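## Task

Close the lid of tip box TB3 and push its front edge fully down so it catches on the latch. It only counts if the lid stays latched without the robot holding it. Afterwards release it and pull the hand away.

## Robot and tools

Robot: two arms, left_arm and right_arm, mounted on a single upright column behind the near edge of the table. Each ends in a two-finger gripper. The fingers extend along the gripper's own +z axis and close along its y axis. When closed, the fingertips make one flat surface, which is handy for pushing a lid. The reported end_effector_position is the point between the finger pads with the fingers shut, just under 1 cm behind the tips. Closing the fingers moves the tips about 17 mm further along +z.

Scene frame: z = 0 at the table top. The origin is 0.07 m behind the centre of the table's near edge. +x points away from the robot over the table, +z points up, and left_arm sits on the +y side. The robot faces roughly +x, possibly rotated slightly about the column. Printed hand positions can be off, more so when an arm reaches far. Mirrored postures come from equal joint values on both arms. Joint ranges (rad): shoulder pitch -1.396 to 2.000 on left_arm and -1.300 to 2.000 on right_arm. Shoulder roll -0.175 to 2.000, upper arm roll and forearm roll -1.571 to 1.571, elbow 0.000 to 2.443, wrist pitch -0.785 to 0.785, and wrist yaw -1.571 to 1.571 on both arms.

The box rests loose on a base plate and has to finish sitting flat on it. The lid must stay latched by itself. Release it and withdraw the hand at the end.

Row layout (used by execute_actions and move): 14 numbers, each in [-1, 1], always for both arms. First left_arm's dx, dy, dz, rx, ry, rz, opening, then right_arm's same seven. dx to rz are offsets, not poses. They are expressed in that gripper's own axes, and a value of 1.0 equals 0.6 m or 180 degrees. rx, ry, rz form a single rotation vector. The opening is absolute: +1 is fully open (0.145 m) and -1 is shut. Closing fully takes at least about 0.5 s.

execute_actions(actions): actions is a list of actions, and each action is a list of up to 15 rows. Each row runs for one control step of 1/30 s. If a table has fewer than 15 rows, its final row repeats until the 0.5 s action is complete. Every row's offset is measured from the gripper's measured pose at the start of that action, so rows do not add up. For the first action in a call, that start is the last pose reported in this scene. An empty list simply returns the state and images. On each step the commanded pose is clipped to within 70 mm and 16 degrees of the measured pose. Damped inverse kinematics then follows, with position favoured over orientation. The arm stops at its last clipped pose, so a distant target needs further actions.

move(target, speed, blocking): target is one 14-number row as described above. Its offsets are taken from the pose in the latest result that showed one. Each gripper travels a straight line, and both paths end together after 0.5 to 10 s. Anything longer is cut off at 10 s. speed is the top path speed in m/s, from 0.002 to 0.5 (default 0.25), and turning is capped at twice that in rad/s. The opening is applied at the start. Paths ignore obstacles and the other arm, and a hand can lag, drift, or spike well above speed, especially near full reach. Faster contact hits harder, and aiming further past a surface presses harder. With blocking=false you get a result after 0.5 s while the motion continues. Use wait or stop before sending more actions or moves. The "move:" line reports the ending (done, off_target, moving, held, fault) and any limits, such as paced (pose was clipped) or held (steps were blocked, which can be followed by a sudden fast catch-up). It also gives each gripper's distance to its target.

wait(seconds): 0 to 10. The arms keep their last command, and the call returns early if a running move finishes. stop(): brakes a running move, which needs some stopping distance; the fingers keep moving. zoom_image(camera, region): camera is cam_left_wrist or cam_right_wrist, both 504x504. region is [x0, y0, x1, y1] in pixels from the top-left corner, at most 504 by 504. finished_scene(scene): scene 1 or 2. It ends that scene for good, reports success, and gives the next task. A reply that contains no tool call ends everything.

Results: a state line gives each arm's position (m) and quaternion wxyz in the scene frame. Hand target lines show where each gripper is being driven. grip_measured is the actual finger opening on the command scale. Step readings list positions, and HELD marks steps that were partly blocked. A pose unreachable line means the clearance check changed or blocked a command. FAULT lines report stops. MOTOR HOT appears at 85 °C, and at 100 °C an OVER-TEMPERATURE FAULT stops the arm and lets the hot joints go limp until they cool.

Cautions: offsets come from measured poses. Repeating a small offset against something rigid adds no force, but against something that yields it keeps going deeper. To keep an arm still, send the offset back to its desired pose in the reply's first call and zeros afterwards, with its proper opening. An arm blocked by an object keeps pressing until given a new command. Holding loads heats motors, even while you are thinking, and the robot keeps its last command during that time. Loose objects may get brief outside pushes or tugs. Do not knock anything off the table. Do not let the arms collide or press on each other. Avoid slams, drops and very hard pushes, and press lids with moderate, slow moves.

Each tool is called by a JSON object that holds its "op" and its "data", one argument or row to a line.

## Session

{"op": "execute_actions", "data": {
  "actions": []
}}

Scene clock: 0.00 s.
left_arm: end_effector_position=(+0.2275, +0.6006, +0.3946) grip_measured=+1.00 end_effector_quat_wxyz=(-0.256, +0.900, -0.014, +0.352) | right_arm: end_effector_position=(+0.1900, -0.0927, +0.1477) grip_measured=+1.00 end_effector_quat_wxyz=(+0.258, +0.408, +0.835, +0.264)
Joint positions: left_arm=[ 1.339  1.319 -0.905  0.714  0.267  0.507  0.823  0.145] | right_arm=[-0.48   0.716 -0.595  2.168 -1.483  0.448  0.708  0.145]
Joint velocities: left_arm=[-0.033 -0.011  0.002  0.002 -0.022 -0.037 -0.022 -0.   ] | right_arm=[ 0.011 -0.011  0.002 -0.002 -0.022  0.007  0.007 -0.   ]
Motor temperatures (°C, as the motors report them): left_arm=[25 25 24 25 25 26 23] | right_arm=[25 24 23 27 23 26 25]
Hand target (left_arm): +0.228, +0.601, +0.395; -0.256, +0.900, -0.014, +0.352
Hand target (right_arm): +0.190, -0.093, +0.148; +0.258, +0.408, +0.835, +0.264

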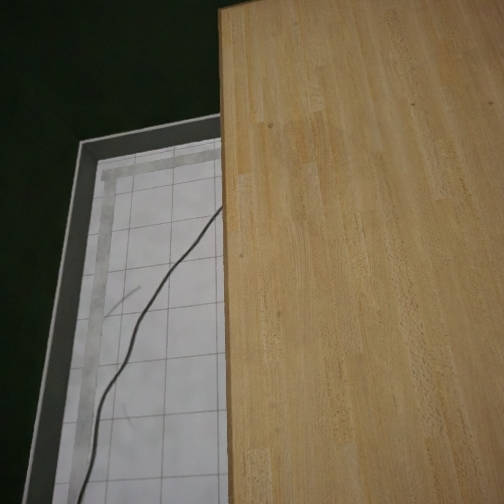

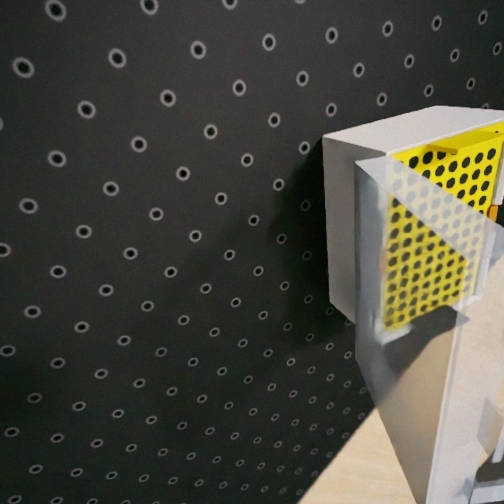

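{"op": "move", "data": {
  "target": [-0.135,0.978,-0.085,-0.305,0.095,0.08,1,-0.122,-0.08,-0.085,0.043,0.13,0.48,-0.6]
}}

Scene clock: 18.13 s.
left_arm: end_effector_position=(+0.2234, +0.0840, +0.1010) grip_measured=+1.00 end_effector_quat_wxyz=(+0.146, +0.849, -0.316, +0.397) | right_arm: end_effector_position=(+0.1700, -0.1853, +0.1702) grip_measured=-0.60 end_effector_quat_wxyz=(-0.182, +0.817, +0.378, +0.396)
Joint positions: left_arm=[ 0.481  0.753 -1.447  1.629  0.795  0.156 -0.177  0.145] | right_arm=[-0.968  0.544  0.441  1.99   0.249  0.1    0.757  0.03 ]
Joint velocities: left_arm=[ 0.011 -0.011 -0.002 -0.012  0.022  0.037  0.081 -0.   ] | right_arm=[ 0.011 -0.121 -0.002 -0.007  0.051  0.022  0.051  0.   ]
Motor temperatures (°C, as the motors report them): left_arm=[25 25 25 26 25 26 24] | right_arm=[25 24 23 28 23 26 25]
Hand target (left_arm): +0.223, +0.084, +0.100; +0.147, +0.849, -0.318, +0.396
Hand target (right_arm): +0.169, -0.186, +0.169; -0.183, +0.818, +0.377, +0.393
Off the commanded pose (left_arm): 0.002 m, 1 deg.
Off the commanded pose (right_arm): 0.004 m, 2 deg.
move: off_target (right_arm)

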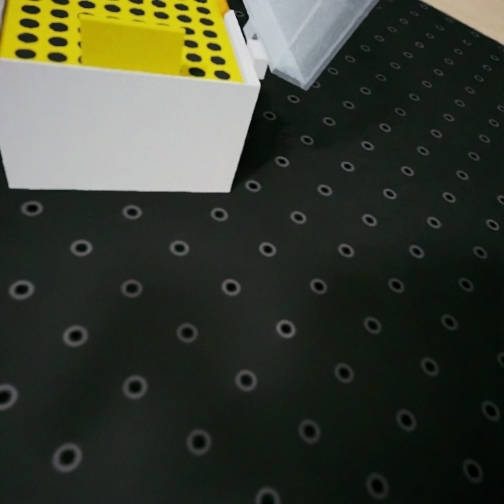

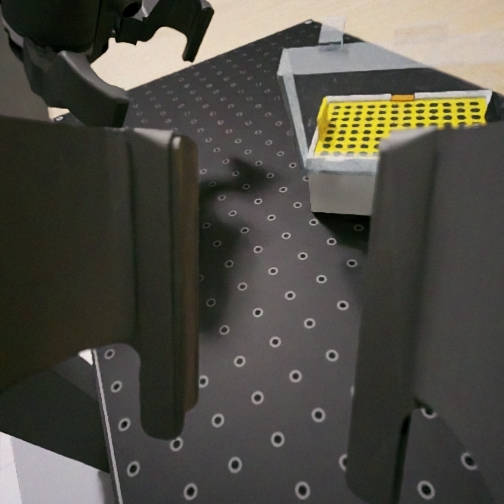

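{"op": "move", "data": {
  "target": [-0.012,-0.01,0.132,0,0,0,0.7,0,0,0,0,0,0,-0.6],
  "speed": 0.15
}}

{"op": "move", "data": {
  "target": [0.06,0.003,0.08,0,0,0,0.7,0,0,0,0,0,0,-0.6],
  "speed": 0.08
}}

Scene clock: 26.60 s.
left_arm: end_effector_position=(+0.2696, +0.0522, +0.0451) grip_measured=+0.70 end_effector_quat_wxyz=(+0.143, +0.850, -0.315, +0.397) | right_arm: end_effector_position=(+0.1700, -0.1853, +0.1703) grip_measured=-0.60 end_effector_quat_wxyz=(-0.182, +0.817, +0.378, +0.396)
Joint positions: left_arm=[ 0.513  0.397 -1.447  1.105  0.763  0.048 -0.057  0.125] | right_arm=[-0.968  0.544  0.441  1.99   0.25   0.1    0.757  0.03 ]
Joint velocities: left_arm=[ 0.011  0.033 -0.002 -0.012  0.022 -0.022 -0.051 -0.   ] | right_arm=[-0.033  0.011 -0.007 -0.012 -0.007 -0.022  0.022  0.   ]
Motor temperatures (°C, as the motors report them): left_arm=[25 25 25 26 25 26 24] | right_arm=[25 24 23 28 23 26 25]
Hand target (left_arm): +0.269, +0.051, +0.045; +0.145, +0.849, -0.318, +0.398
Hand target (right_arm): +0.170, -0.185, +0.170; -0.182, +0.817, +0.378, +0.396
Off the commanded pose (left_arm): 0.001 m, 0 deg.
Off the commanded pose (right_arm): 0.000 m, 0 deg.
move: done

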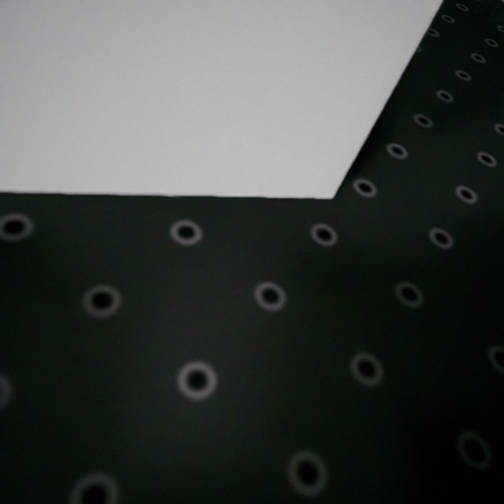

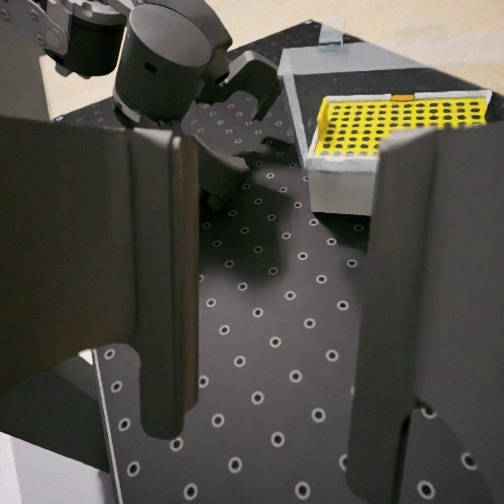

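Scene clock: 27.60 s.
left_arm: end_effector_position=(+0.3138, +0.0113, +0.0423) grip_measured=+0.70 end_effector_quat_wxyz=(+0.140, +0.850, -0.316, +0.398) | right_arm: end_effector_position=(+0.1700, -0.1853, +0.1703) grip_measured=-0.60 end_effector_quat_wxyz=(-0.182, +0.817, +0.378, +0.396)
Joint positions: left_arm=[ 0.604  0.125 -1.447  0.778  0.784  0.05   0.008  0.125] | right_arm=[-0.968  0.544  0.441  1.99   0.25   0.1    0.757  0.03 ]
Joint velocities: left_arm=[-0.055 -0.033 -0.002 -0.002  0.022 -0.007 -0.022 -0.   ] | right_arm=[-0.011 -0.055  0.002  0.002 -0.007 -0.081  0.022 -0.   ]
Motor temperatures (°C, as the motors report them): left_arm=[26 25 25 26 25 26 24] | right_arm=[25 24 23 28 23 26 25]
Hand target (left_arm): +0.314, +0.012, +0.043; +0.142, +0.849, -0.315, +0.399
Hand target (right_arm): +0.170, -0.185, +0.170; -0.182, +0.817, +0.378, +0.396
Off the commanded pose (left_arm): 0.001 m, 0 deg.
Off the commanded pose (right_arm): 0.000 m, 0 deg.
move: done

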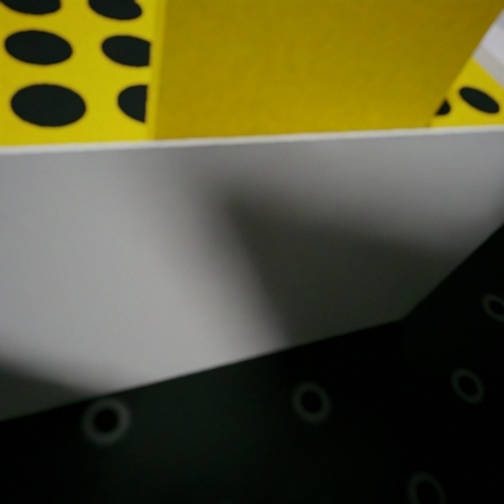

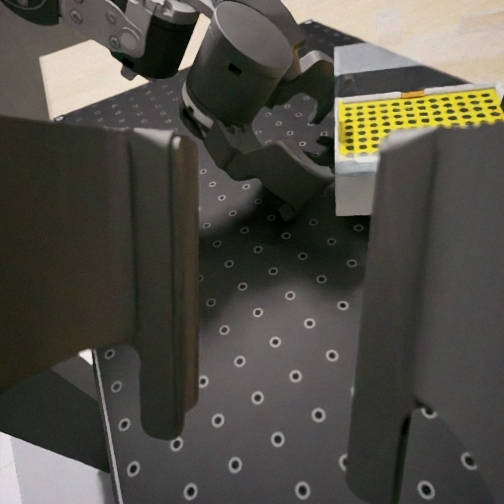

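{"op": "move", "data": {
  "target": [0,0,0,0,0,0,0.05,0.077,0.105,0.152,0,0,0,-0.6],
  "speed": 0.12
}}

{"op": "move", "data": {
  "target": [0,0,0,0,0,0,-0.15,0.085,0.005,0.108,0,0,0,-0.6],
  "speed": 0.05
}}

Scene clock: 38.67 s.
left_arm: end_effector_position=(+0.3138, +0.0112, +0.0424) grip_measured=+0.16 end_effector_quat_wxyz=(+0.140, +0.850, -0.316, +0.398) | right_arm: end_effector_position=(+0.2852, -0.1550, +0.1530) grip_measured=-0.60 end_effector_quat_wxyz=(-0.177, +0.816, +0.378, +0.400)
Joint positions: left_arm=[ 0.604  0.125 -1.447  0.778  0.784  0.05   0.008  0.088] | right_arm=[-0.296  0.624  0.085  1.685  0.186  0.351  0.734  0.03 ]
Joint velocities: left_arm=[ 0.121 -0.099 -0.012  0.002 -0.007 -0.051 -0.007  0.   ] | right_arm=[-0.033 -0.033  0.012  0.007  0.081 -0.066 -0.007 -0.   ]
Motor temperatures (°C, as the motors report them): left_arm=[26 25 25 26 25 26 24] | right_arm=[25 24 23 28 23 26 25]
Hand target (left_arm): +0.314, +0.011, +0.042; +0.140, +0.850, -0.316, +0.398
Hand target (right_arm): +0.284, -0.155, +0.151; -0.177, +0.818, +0.377, +0.396
Off the commanded pose (left_arm): 0.000 m, 0 deg.
Off the commanded pose (right_arm): 0.006 m, 1 deg.
move: off_target (right_arm)

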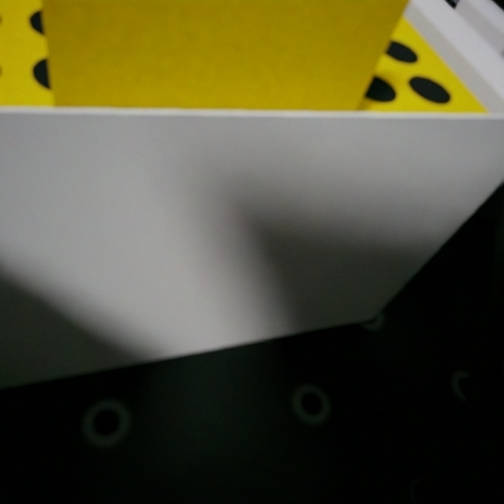

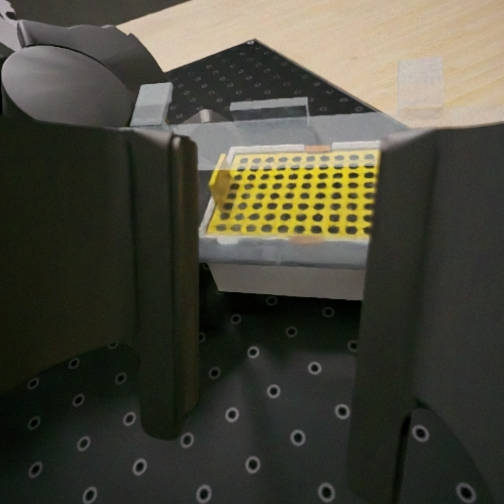

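Scene clock: 40.57 s.
left_arm: end_effector_position=(+0.3139, +0.0113, +0.0424) grip_measured=+0.16 end_effector_quat_wxyz=(+0.140, +0.850, -0.316, +0.398) | right_arm: end_effector_position=(+0.3431, -0.0966, +0.1557) grip_measured=-0.60 end_effector_quat_wxyz=(-0.176, +0.814, +0.378, +0.403)
Joint positions: left_arm=[ 0.604  0.125 -1.447  0.778  0.785  0.05   0.008  0.088] | right_arm=[ 0.066  0.491 -0.141  1.528  0.085  0.492  0.676  0.03 ]
Joint velocities: left_arm=[-0.055  0.077 -0.017  0.002 -0.095 -0.022 -0.022  0.   ] | right_arm=[-0.143  0.011  0.002 -0.012 -0.051  0.022 -0.051  0.   ]
Motor temperatures (°C, as the motors report them): left_arm=[26 25 25 26 25 26 24] | right_arm=[25 24 23 28 23 26 25]
Hand target (left_arm): +0.314, +0.011, +0.042; +0.140, +0.850, -0.316, +0.398
Hand target (right_arm): +0.343, -0.097, +0.153; -0.175, +0.817, +0.377, +0.400
Off the commanded pose (left_arm): 0.000 m, 0 deg.
Off the commanded pose (right_arm): 0.004 m, 0 deg.
move: off_target (right_arm)

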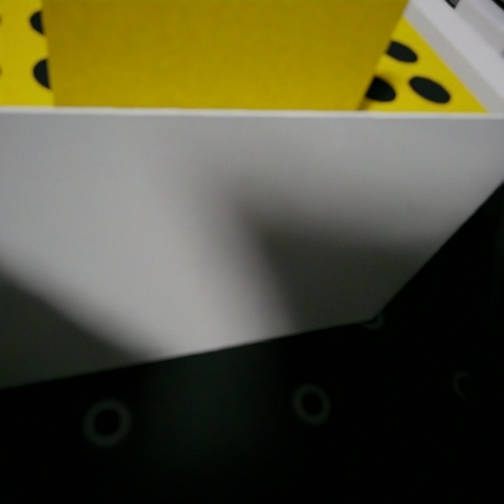

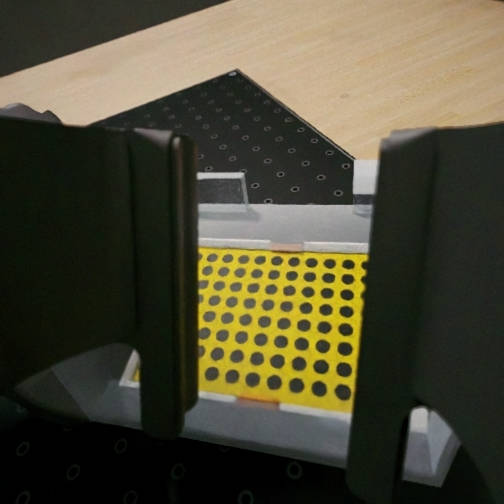

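{"op": "move", "data": {
  "target": [0,0,0,0,0,0,-0.15,0.033,-0.012,0.06,0,0,0,-0.6],
  "speed": 0.04
}}

{"op": "move", "data": {
  "target": [0,0,0,0,0,0,-0.15,0.025,0,0.032,0,-0.12,0,-0.6],
  "speed": 0.12
}}

Scene clock: 50.67 s.
left_arm: end_effector_position=(+0.3139, +0.0113, +0.0424) grip_measured=+0.16 end_effector_quat_wxyz=(+0.140, +0.850, -0.316, +0.398) | right_arm: end_effector_position=(+0.3649, -0.0612, +0.1513) grip_measured=-0.60 end_effector_quat_wxyz=(-0.178, +0.812, +0.380, +0.406)
Joint positions: left_arm=[ 0.604  0.125 -1.447  0.778  0.785  0.05   0.008  0.088] | right_arm=[ 0.2    0.372 -0.212  1.409  0.008  0.504  0.649  0.03 ]
Joint velocities: left_arm=[-0.033  0.011 -0.002  0.002 -0.007  0.007  0.095  0.   ] | right_arm=[ 0.011  0.011 -0.002 -0.002 -0.022  0.051 -0.007 -0.   ]
Motor temperatures (°C, as the motors report them): left_arm=[26 25 25 26 25 26 24] | right_arm=[26 24 23 28 23 26 25]
Hand target (left_arm): +0.314, +0.011, +0.042; +0.140, +0.850, -0.316, +0.398
Hand target (right_arm): +0.365, -0.062, +0.149; -0.176, +0.814, +0.378, +0.404
Off the commanded pose (left_arm): 0.000 m, 0 deg.
Off the commanded pose (right_arm): 0.002 m, 0 deg.
move: done

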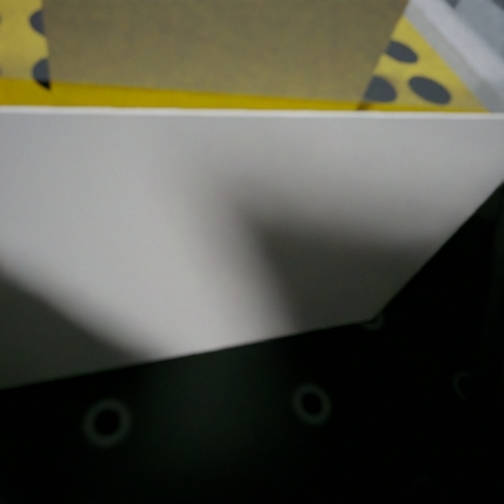

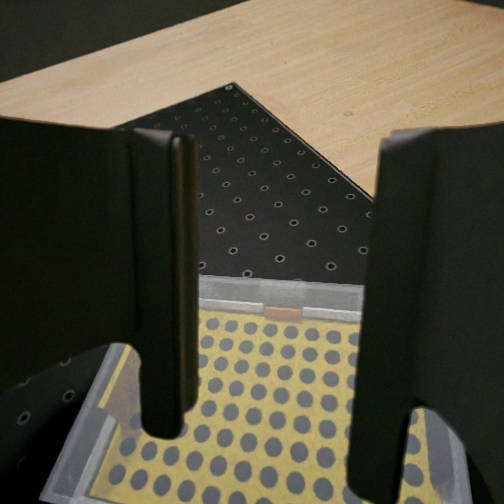

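Scene clock: 52.67 s.
left_arm: end_effector_position=(+0.3139, +0.0113, +0.0424) grip_measured=+0.16 end_effector_quat_wxyz=(+0.140, +0.850, -0.316, +0.398) | right_arm: end_effector_position=(+0.3823, -0.0438, +0.1533) grip_measured=-0.60 end_effector_quat_wxyz=(-0.101, +0.873, +0.407, +0.248)
Joint positions: left_arm=[ 0.604  0.125 -1.447  0.778  0.785  0.05   0.008  0.088] | right_arm=[ 0.451 -0.011  0.046  1.275 -0.985  0.772  1.197  0.03 ]
Joint velocities: left_arm=[-0.077  0.011 -0.012  0.002  0.066 -0.051  0.051  0.   ] | right_arm=[-0.055  0.011  0.007 -0.002 -0.11   0.051  0.066 -0.   ]
Motor temperatures (°C, as the motors report them): left_arm=[26 25 25 26 25 26 24] | right_arm=[26 24 23 28 23 26 25]
Hand target (left_arm): +0.314, +0.011, +0.042; +0.140, +0.850, -0.316, +0.398
Hand target (right_arm): +0.381, -0.044, +0.152; -0.104, +0.874, +0.406, +0.245
Off the commanded pose (left_arm): 0.000 m, 0 deg.
Off the commanded pose (right_arm): 0.003 m, 0 deg.
joint sent to its limit (right arm) — the command would take joint 6 (wrist pitch) past its upper limit, so that joint was sent only as far as its limit.
move: done

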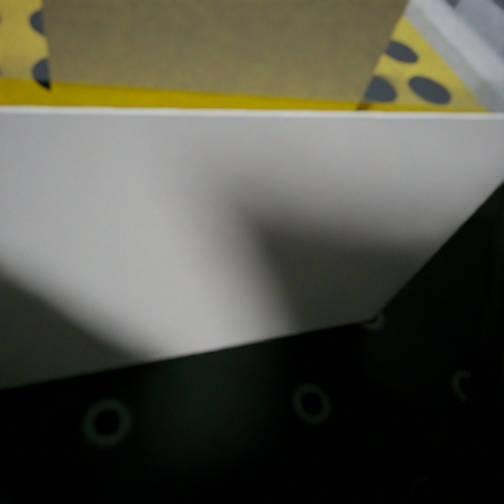

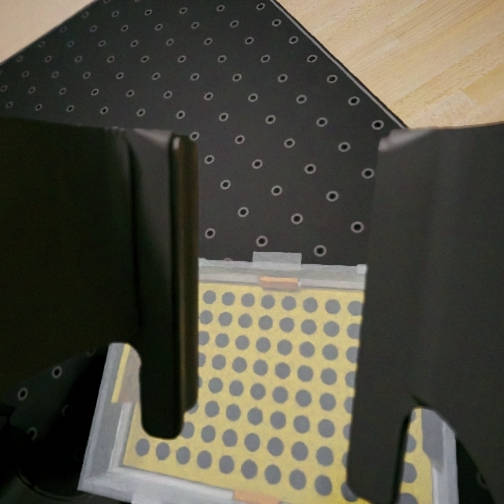

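{"op": "move", "data": {
  "target": [0,0,0,0,0,0,-0.15,-0.008,-0.02,0.062,0,0,0,-1],
  "speed": 0.06
}}

{"op": "move", "data": {
  "target": [0,0,0,0,0,0,-0.15,-0.02,0,0.03,0,0,0,-1],
  "speed": 0.025
}}

{"op": "move", "data": {
  "target": [0,0,0,0,0,0,-0.15,-0.024,0,0.024,0,0,0,-1],
  "speed": 0.025
}}

Scene clock: 60.00 s.
left_arm: end_effector_position=(+0.3139, +0.0113, +0.0424) grip_measured=+0.16 end_effector_quat_wxyz=(+0.140, +0.850, -0.316, +0.398) | right_arm: end_effector_position=(+0.3831, -0.0238, +0.1192) grip_measured=-1.00 end_effector_quat_wxyz=(-0.103, +0.873, +0.408, +0.248)
Joint positions: left_arm=[ 0.604  0.125 -1.447  0.778  0.785  0.05   0.008  0.088] | right_arm=[ 0.463 -0.096  0.094  1.1   -0.966  0.667  1.026  0.   ]
Joint velocities: left_arm=[ 0.033 -0.055  0.002 -0.012 -0.022 -0.007 -0.051  0.   ] | right_arm=[-0.033 -0.055  0.017 -0.012 -0.022 -0.037 -0.007  0.   ]
Motor temperatures (°C, as the motors report them): left_arm=[26 25 25 26 25 26 24] | right_arm=[26 24 23 28 23 26 25]
Hand target (left_arm): +0.314, +0.011, +0.042; +0.140, +0.850, -0.316, +0.398
Hand target (right_arm): +0.384, -0.025, +0.119; -0.102, +0.873, +0.407, +0.249
Off the commanded pose (left_arm): 0.000 m, 0 deg.
Off the commanded pose (right_arm): 0.002 m, 0 deg.
move: done

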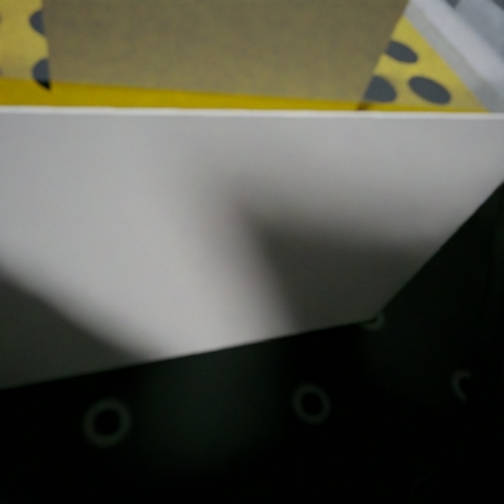

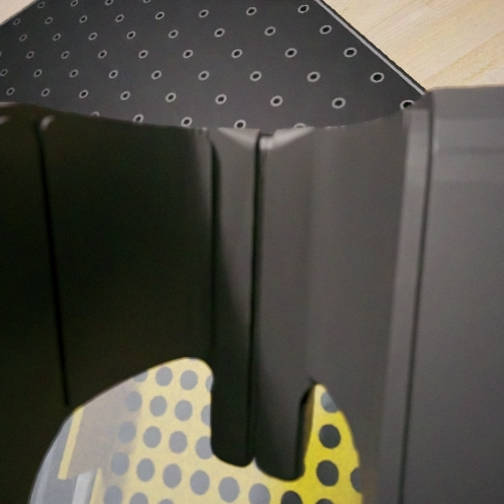

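Scene clock: 61.10 s.
left_arm: end_effector_position=(+0.3142, +0.0116, +0.0424) grip_measured=+0.16 end_effector_quat_wxyz=(+0.139, +0.850, -0.314, +0.399) | right_arm: end_effector_position=(+0.3831, -0.0235, +0.1007) grip_measured=-1.00 end_effector_quat_wxyz=(-0.108, +0.872, +0.408, +0.249)
Joint positions: left_arm=[ 0.604  0.125 -1.447  0.778  0.787  0.05   0.005  0.088] | right_arm=[ 0.471 -0.101  0.123  1.003 -0.933  0.595  0.953  0.   ]
Joint velocities: left_arm=[-0.011 -0.033  0.002  0.002 -0.066 -0.007 -0.022  0.   ] | right_arm=[-0.011  0.011  0.007 -0.012  0.007  0.007 -0.007 -0.   ]
Motor temperatures (°C, as the motors report them): left_arm=[26 25 25 26 25 26 24] | right_arm=[26 24 23 28 23 26 25]
Hand target (left_arm): +0.314, +0.011, +0.042; +0.140, +0.850, -0.316, +0.398
Hand target (right_arm): +0.383, -0.025, +0.098; -0.104, +0.872, +0.408, +0.248
Off the commanded pose (left_arm): 0.000 m, 0 deg.
Off the commanded pose (right_arm): 0.003 m, 1 deg.
move: done

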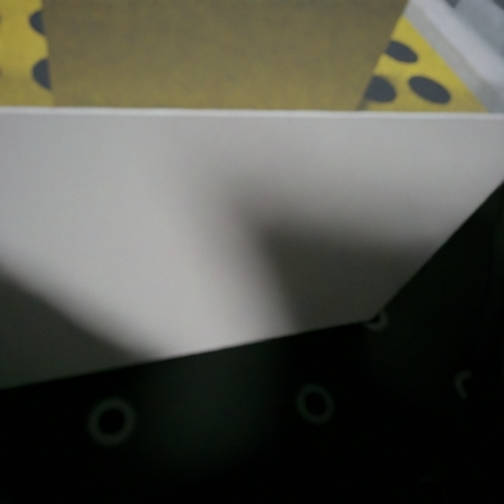

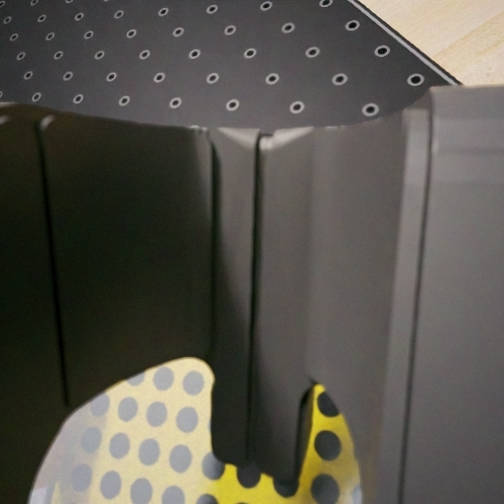

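Scene clock: 62.13 s.
left_arm: end_effector_position=(+0.3180, +0.0165, +0.0428) grip_measured=+0.16 end_effector_quat_wxyz=(+0.132, +0.855, -0.303, +0.399) | right_arm: end_effector_position=(+0.3870, -0.0177, +0.0995) grip_measured=-1.00 end_effector_quat_wxyz=(-0.129, +0.861, +0.411, +0.270)
Joint positions: left_arm=[ 0.617  0.129 -1.467  0.775  0.825  0.048 -0.017  0.087] | right_arm=[ 0.481 -0.081  0.11   0.959 -0.844  0.535  0.919  0.   ]
Joint velocities: left_arm=[-0.033 -0.055 -0.027  0.002  0.139  0.051 -0.007  0.   ] | right_arm=[-0.055 -0.011 -0.051 -0.012  0.081  0.007 -0.022  0.   ]
Motor temperatures (°C, as the motors report them): left_arm=[26 25 25 26 25 26 24] | right_arm=[26 24 23 28 23 26 25]
Hand target (left_arm): +0.314, +0.012, +0.042; +0.139, +0.850, -0.314, +0.399
Hand target (right_arm): +0.379, -0.028, +0.082; -0.108, +0.871, +0.409, +0.249
Off the commanded pose (left_arm): 0.006 m, 2 deg.
Off the commanded pose (right_arm): 0.022 m, 4 deg.
move: off_target (left_arm, right_arm)

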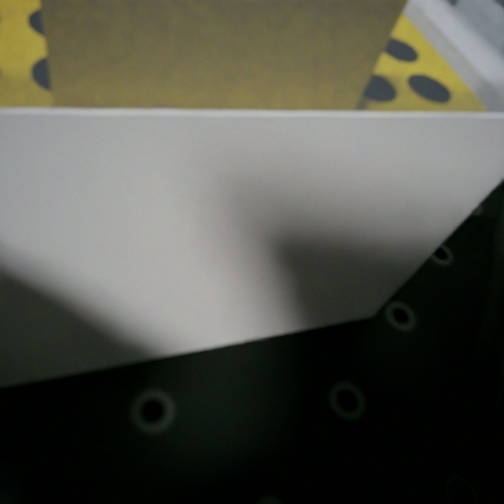

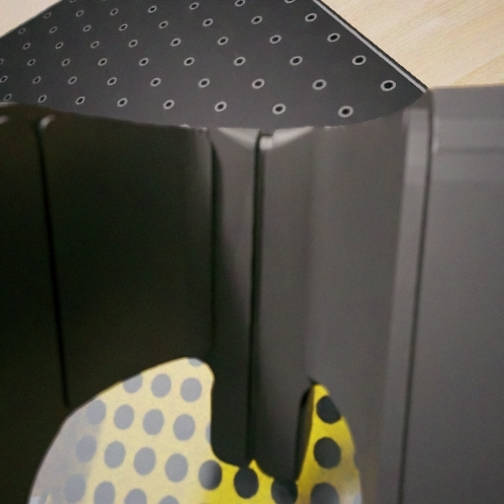

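{"op": "move", "data": {
  "target": [0,0,0,0,0,0,0.6,0.012,0,-0.02,0,0,0,-1],
  "speed": 0.04
}}

{"op": "move", "data": {
  "target": [-0.05,0,-0.12,0,0,0,0.6,0.0,0,0,0,0,0,-1],
  "speed": 0.12
}}

{"op": "move", "data": {
  "target": [0.02,-0.14,-0.04,-0.05,0.08,0,1,0.03,0,-0.02,0,0,0,0],
  "speed": 0.15
}}

Scene clock: 67.23 s.
left_arm: end_effector_position=(+0.3183, +0.0169, +0.0427) grip_measured=+0.60 end_effector_quat_wxyz=(+0.131, +0.855, -0.303, +0.399) | right_arm: end_effector_position=(+0.3885, -0.0180, +0.1151) grip_measured=-1.00 end_effector_quat_wxyz=(-0.127, +0.861, +0.410, +0.274)
Joint positions: left_arm=[ 0.618  0.129 -1.467  0.775  0.826  0.048 -0.018  0.119] | right_arm=[ 0.473 -0.075  0.09   1.038 -0.851  0.587  0.965  0.   ]
Joint velocities: left_arm=[ 0.077 -0.011 -0.007 -0.007 -0.007 -0.007 -0.022 -0.   ] | right_arm=[ 0.011 -0.077 -0.017  0.017 -0.007 -0.037  0.022 -0.   ]
Motor temperatures (°C, as the motors report them): left_arm=[26 25 24 26 25 26 24] | right_arm=[26 24 23 28 23 26 25]
Hand target (left_arm): +0.318, +0.017, +0.043; +0.132, +0.855, -0.303, +0.399
Hand target (right_arm): +0.386, -0.018, +0.113; -0.128, +0.861, +0.411, +0.269
Off the commanded pose (left_arm): 0.001 m, 0 deg.
Off the commanded pose (right_arm): 0.003 m, 0 deg.
move: done

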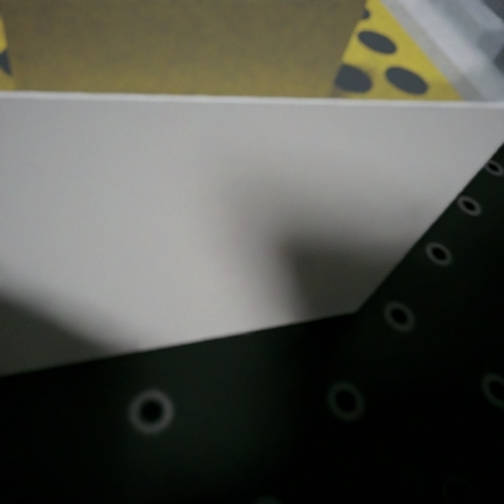

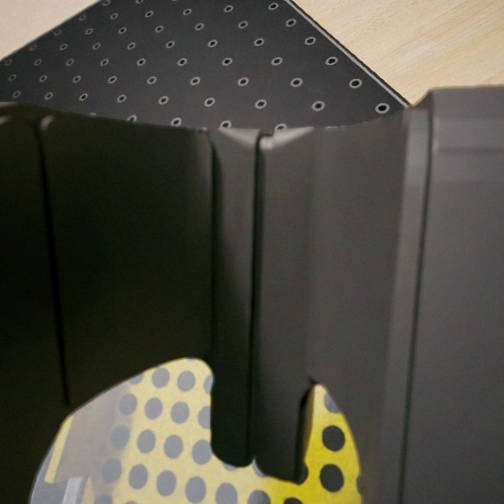

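Scene clock: 68.23 s.
left_arm: end_effector_position=(+0.2601, +0.0627, +0.0659) grip_measured=+0.60 end_effector_quat_wxyz=(+0.135, +0.855, -0.302, +0.398) | right_arm: end_effector_position=(+0.3885, -0.0180, +0.1151) grip_measured=-1.00 end_effector_quat_wxyz=(-0.127, +0.861, +0.410, +0.274)
Joint positions: left_arm=[ 0.524  0.512 -1.467  1.304  0.814  0.106 -0.148  0.119] | right_arm=[ 0.473 -0.075  0.09   1.038 -0.851  0.587  0.965  0.   ]
Joint velocities: left_arm=[-0.011 -0.055 -0.017 -0.007  0.037 -0.037  0.007 -0.   ] | right_arm=[-0.055 -0.099 -0.002 -0.002 -0.051 -0.022 -0.022 -0.   ]
Motor temperatures (°C, as the motors report them): left_arm=[26 25 25 26 25 26 24] | right_arm=[26 24 23 28 23 26 25]
Hand target (left_arm): +0.260, +0.063, +0.066; +0.133, +0.856, -0.302, +0.398
Hand target (right_arm): +0.389, -0.018, +0.115; -0.127, +0.861, +0.410, +0.274
Off the commanded pose (left_arm): 0.001 m, 0 deg.
Off the commanded pose (right_arm): 0.000 m, 0 deg.
move: done

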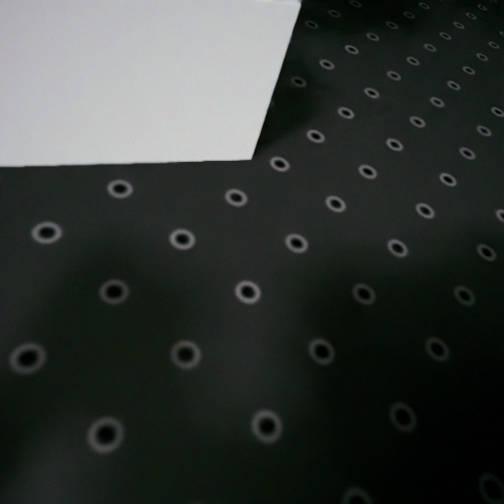

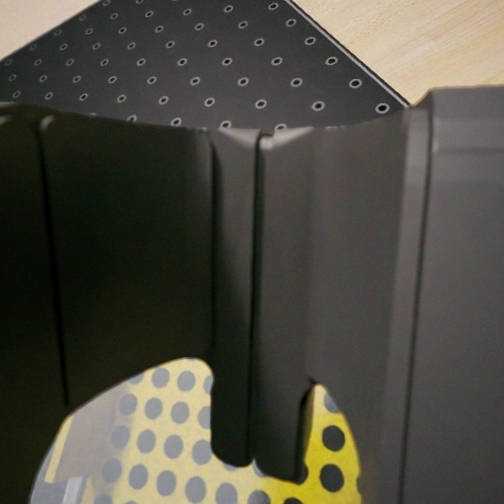

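Scene clock: 69.60 s.
left_arm: end_effector_position=(+0.3056, +0.1357, +0.0906) grip_measured=+1.00 end_effector_quat_wxyz=(+0.235, +0.787, -0.312, +0.477) | right_arm: end_effector_position=(+0.3938, -0.0123, +0.1347) grip_measured=+0.00 end_effector_quat_wxyz=(-0.127, +0.861, +0.409, +0.275)
Joint positions: left_arm=[ 0.629  0.573 -1.396  0.906  0.932 -0.314  0.453  0.145] | right_arm=[ 0.5   -0.075  0.058  1.087 -0.86   0.66   1.006  0.076]
Joint velocities: left_arm=[-0.033 -0.011  0.007 -0.007  0.037 -0.022  0.022 -0.   ] | right_arm=[-0.055 -0.011 -0.007  0.002 -0.022 -0.022  0.007 -0.   ]
Motor temperatures (°C, as the motors report them): left_arm=[26 25 25 26 25 26 24] | right_arm=[26 24 23 28 23 26 25]
Hand target (left_arm): +0.306, +0.135, +0.092; +0.238, +0.785, -0.313, +0.479
Hand target (right_arm): +0.394, -0.012, +0.135; -0.127, +0.861, +0.410, +0.274
Off the commanded pose (left_arm): 0.002 m, 0 deg.
Off the commanded pose (right_arm): 0.001 m, 0 deg.
move: done

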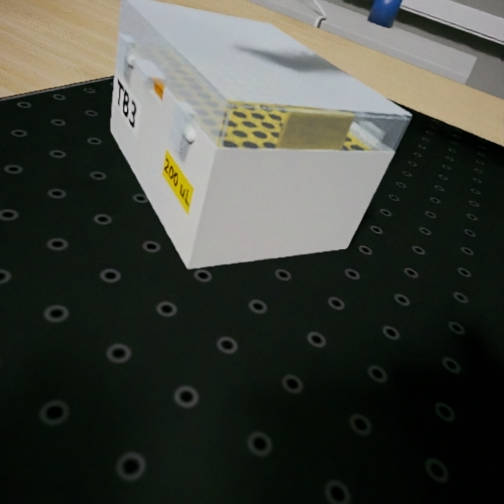

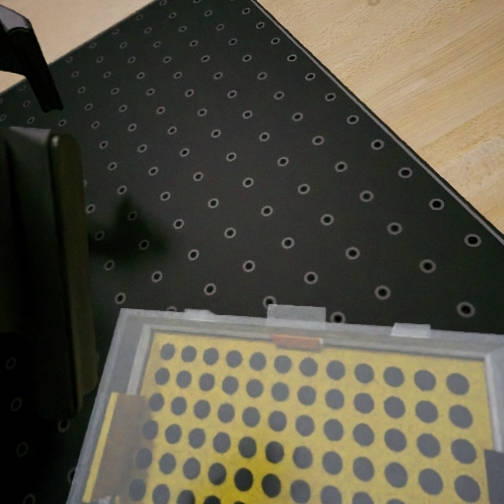

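{"op": "zoom_image", "data": {
  "camera": "cam_left_wrist",
  "region": [100,0,280,180]
}}

Region (100, 0, 280, 180) of cam_left_wrist's 504x504 image, scaled by 2.800, with more detail than that image has.

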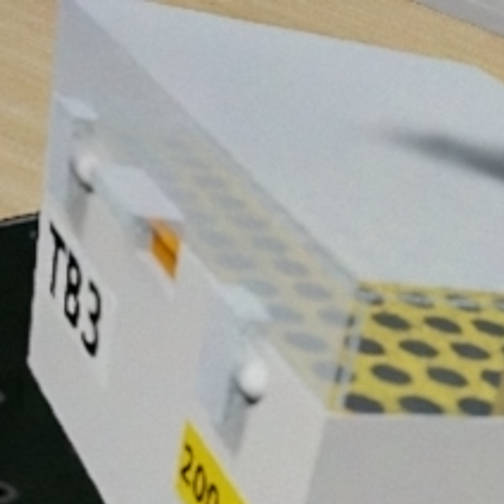

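{"op": "move", "data": {
  "target": [0.05,0,-0.15,0,0,0,1,0,0.05,-0.17,0,0.08,0,-1]
}}

Scene clock: 76.40 s.
left_arm: end_effector_position=(+0.2632, +0.1898, +0.1560) grip_measured=+1.00 end_effector_quat_wxyz=(+0.233, +0.788, -0.309, +0.479) | right_arm: end_effector_position=(+0.3798, -0.0768, +0.2185) grip_measured=-1.00 end_effector_quat_wxyz=(-0.173, +0.820, +0.390, +0.382)
Joint positions: left_arm=[ 0.637  1.011 -1.388  1.377  1.002 -0.254  0.44   0.145] | right_arm=[ 0.344  0.107  0.204  1.555 -0.696  0.662  1.289  0.   ]
Joint velocities: left_arm=[-0.055 -0.143 -0.017 -0.002  0.007  0.007 -0.007  0.   ] | right_arm=[-0.077 -0.033  0.012  0.002 -0.007 -0.051 -0.007 -0.   ]
Motor temperatures (°C, as the motors report them): left_arm=[26 25 25 26 25 26 24] | right_arm=[27 24 23 28 23 26 25]
Hand target (left_arm): +0.263, +0.189, +0.156; +0.236, +0.788, -0.310, +0.477
Hand target (right_arm): +0.378, -0.076, +0.217; -0.176, +0.820, +0.391, +0.379
Off the commanded pose (left_arm): 0.003 m, 0 deg.
Off the commanded pose (right_arm): 0.001 m, 0 deg.
move: done

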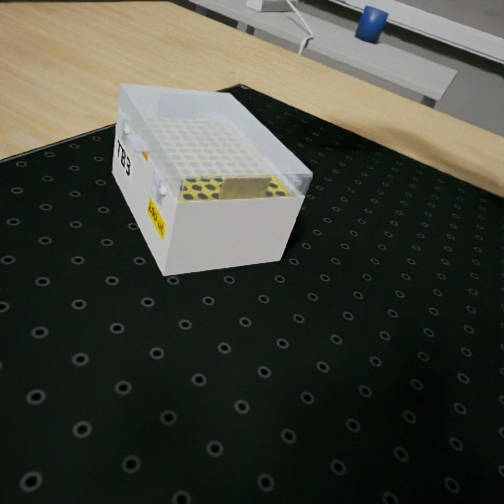

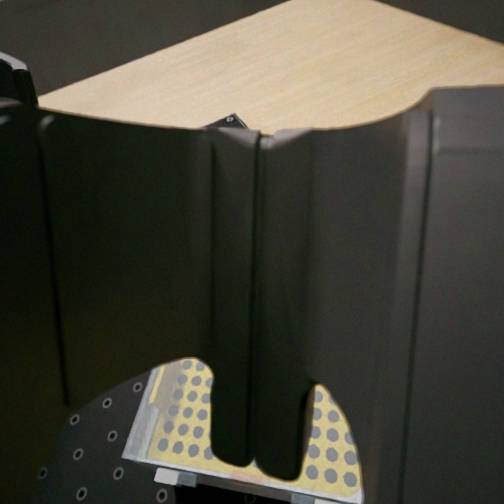

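{"op": "finished_scene", "data": {
  "scene": 2
}}

The scene is finished: the task was done.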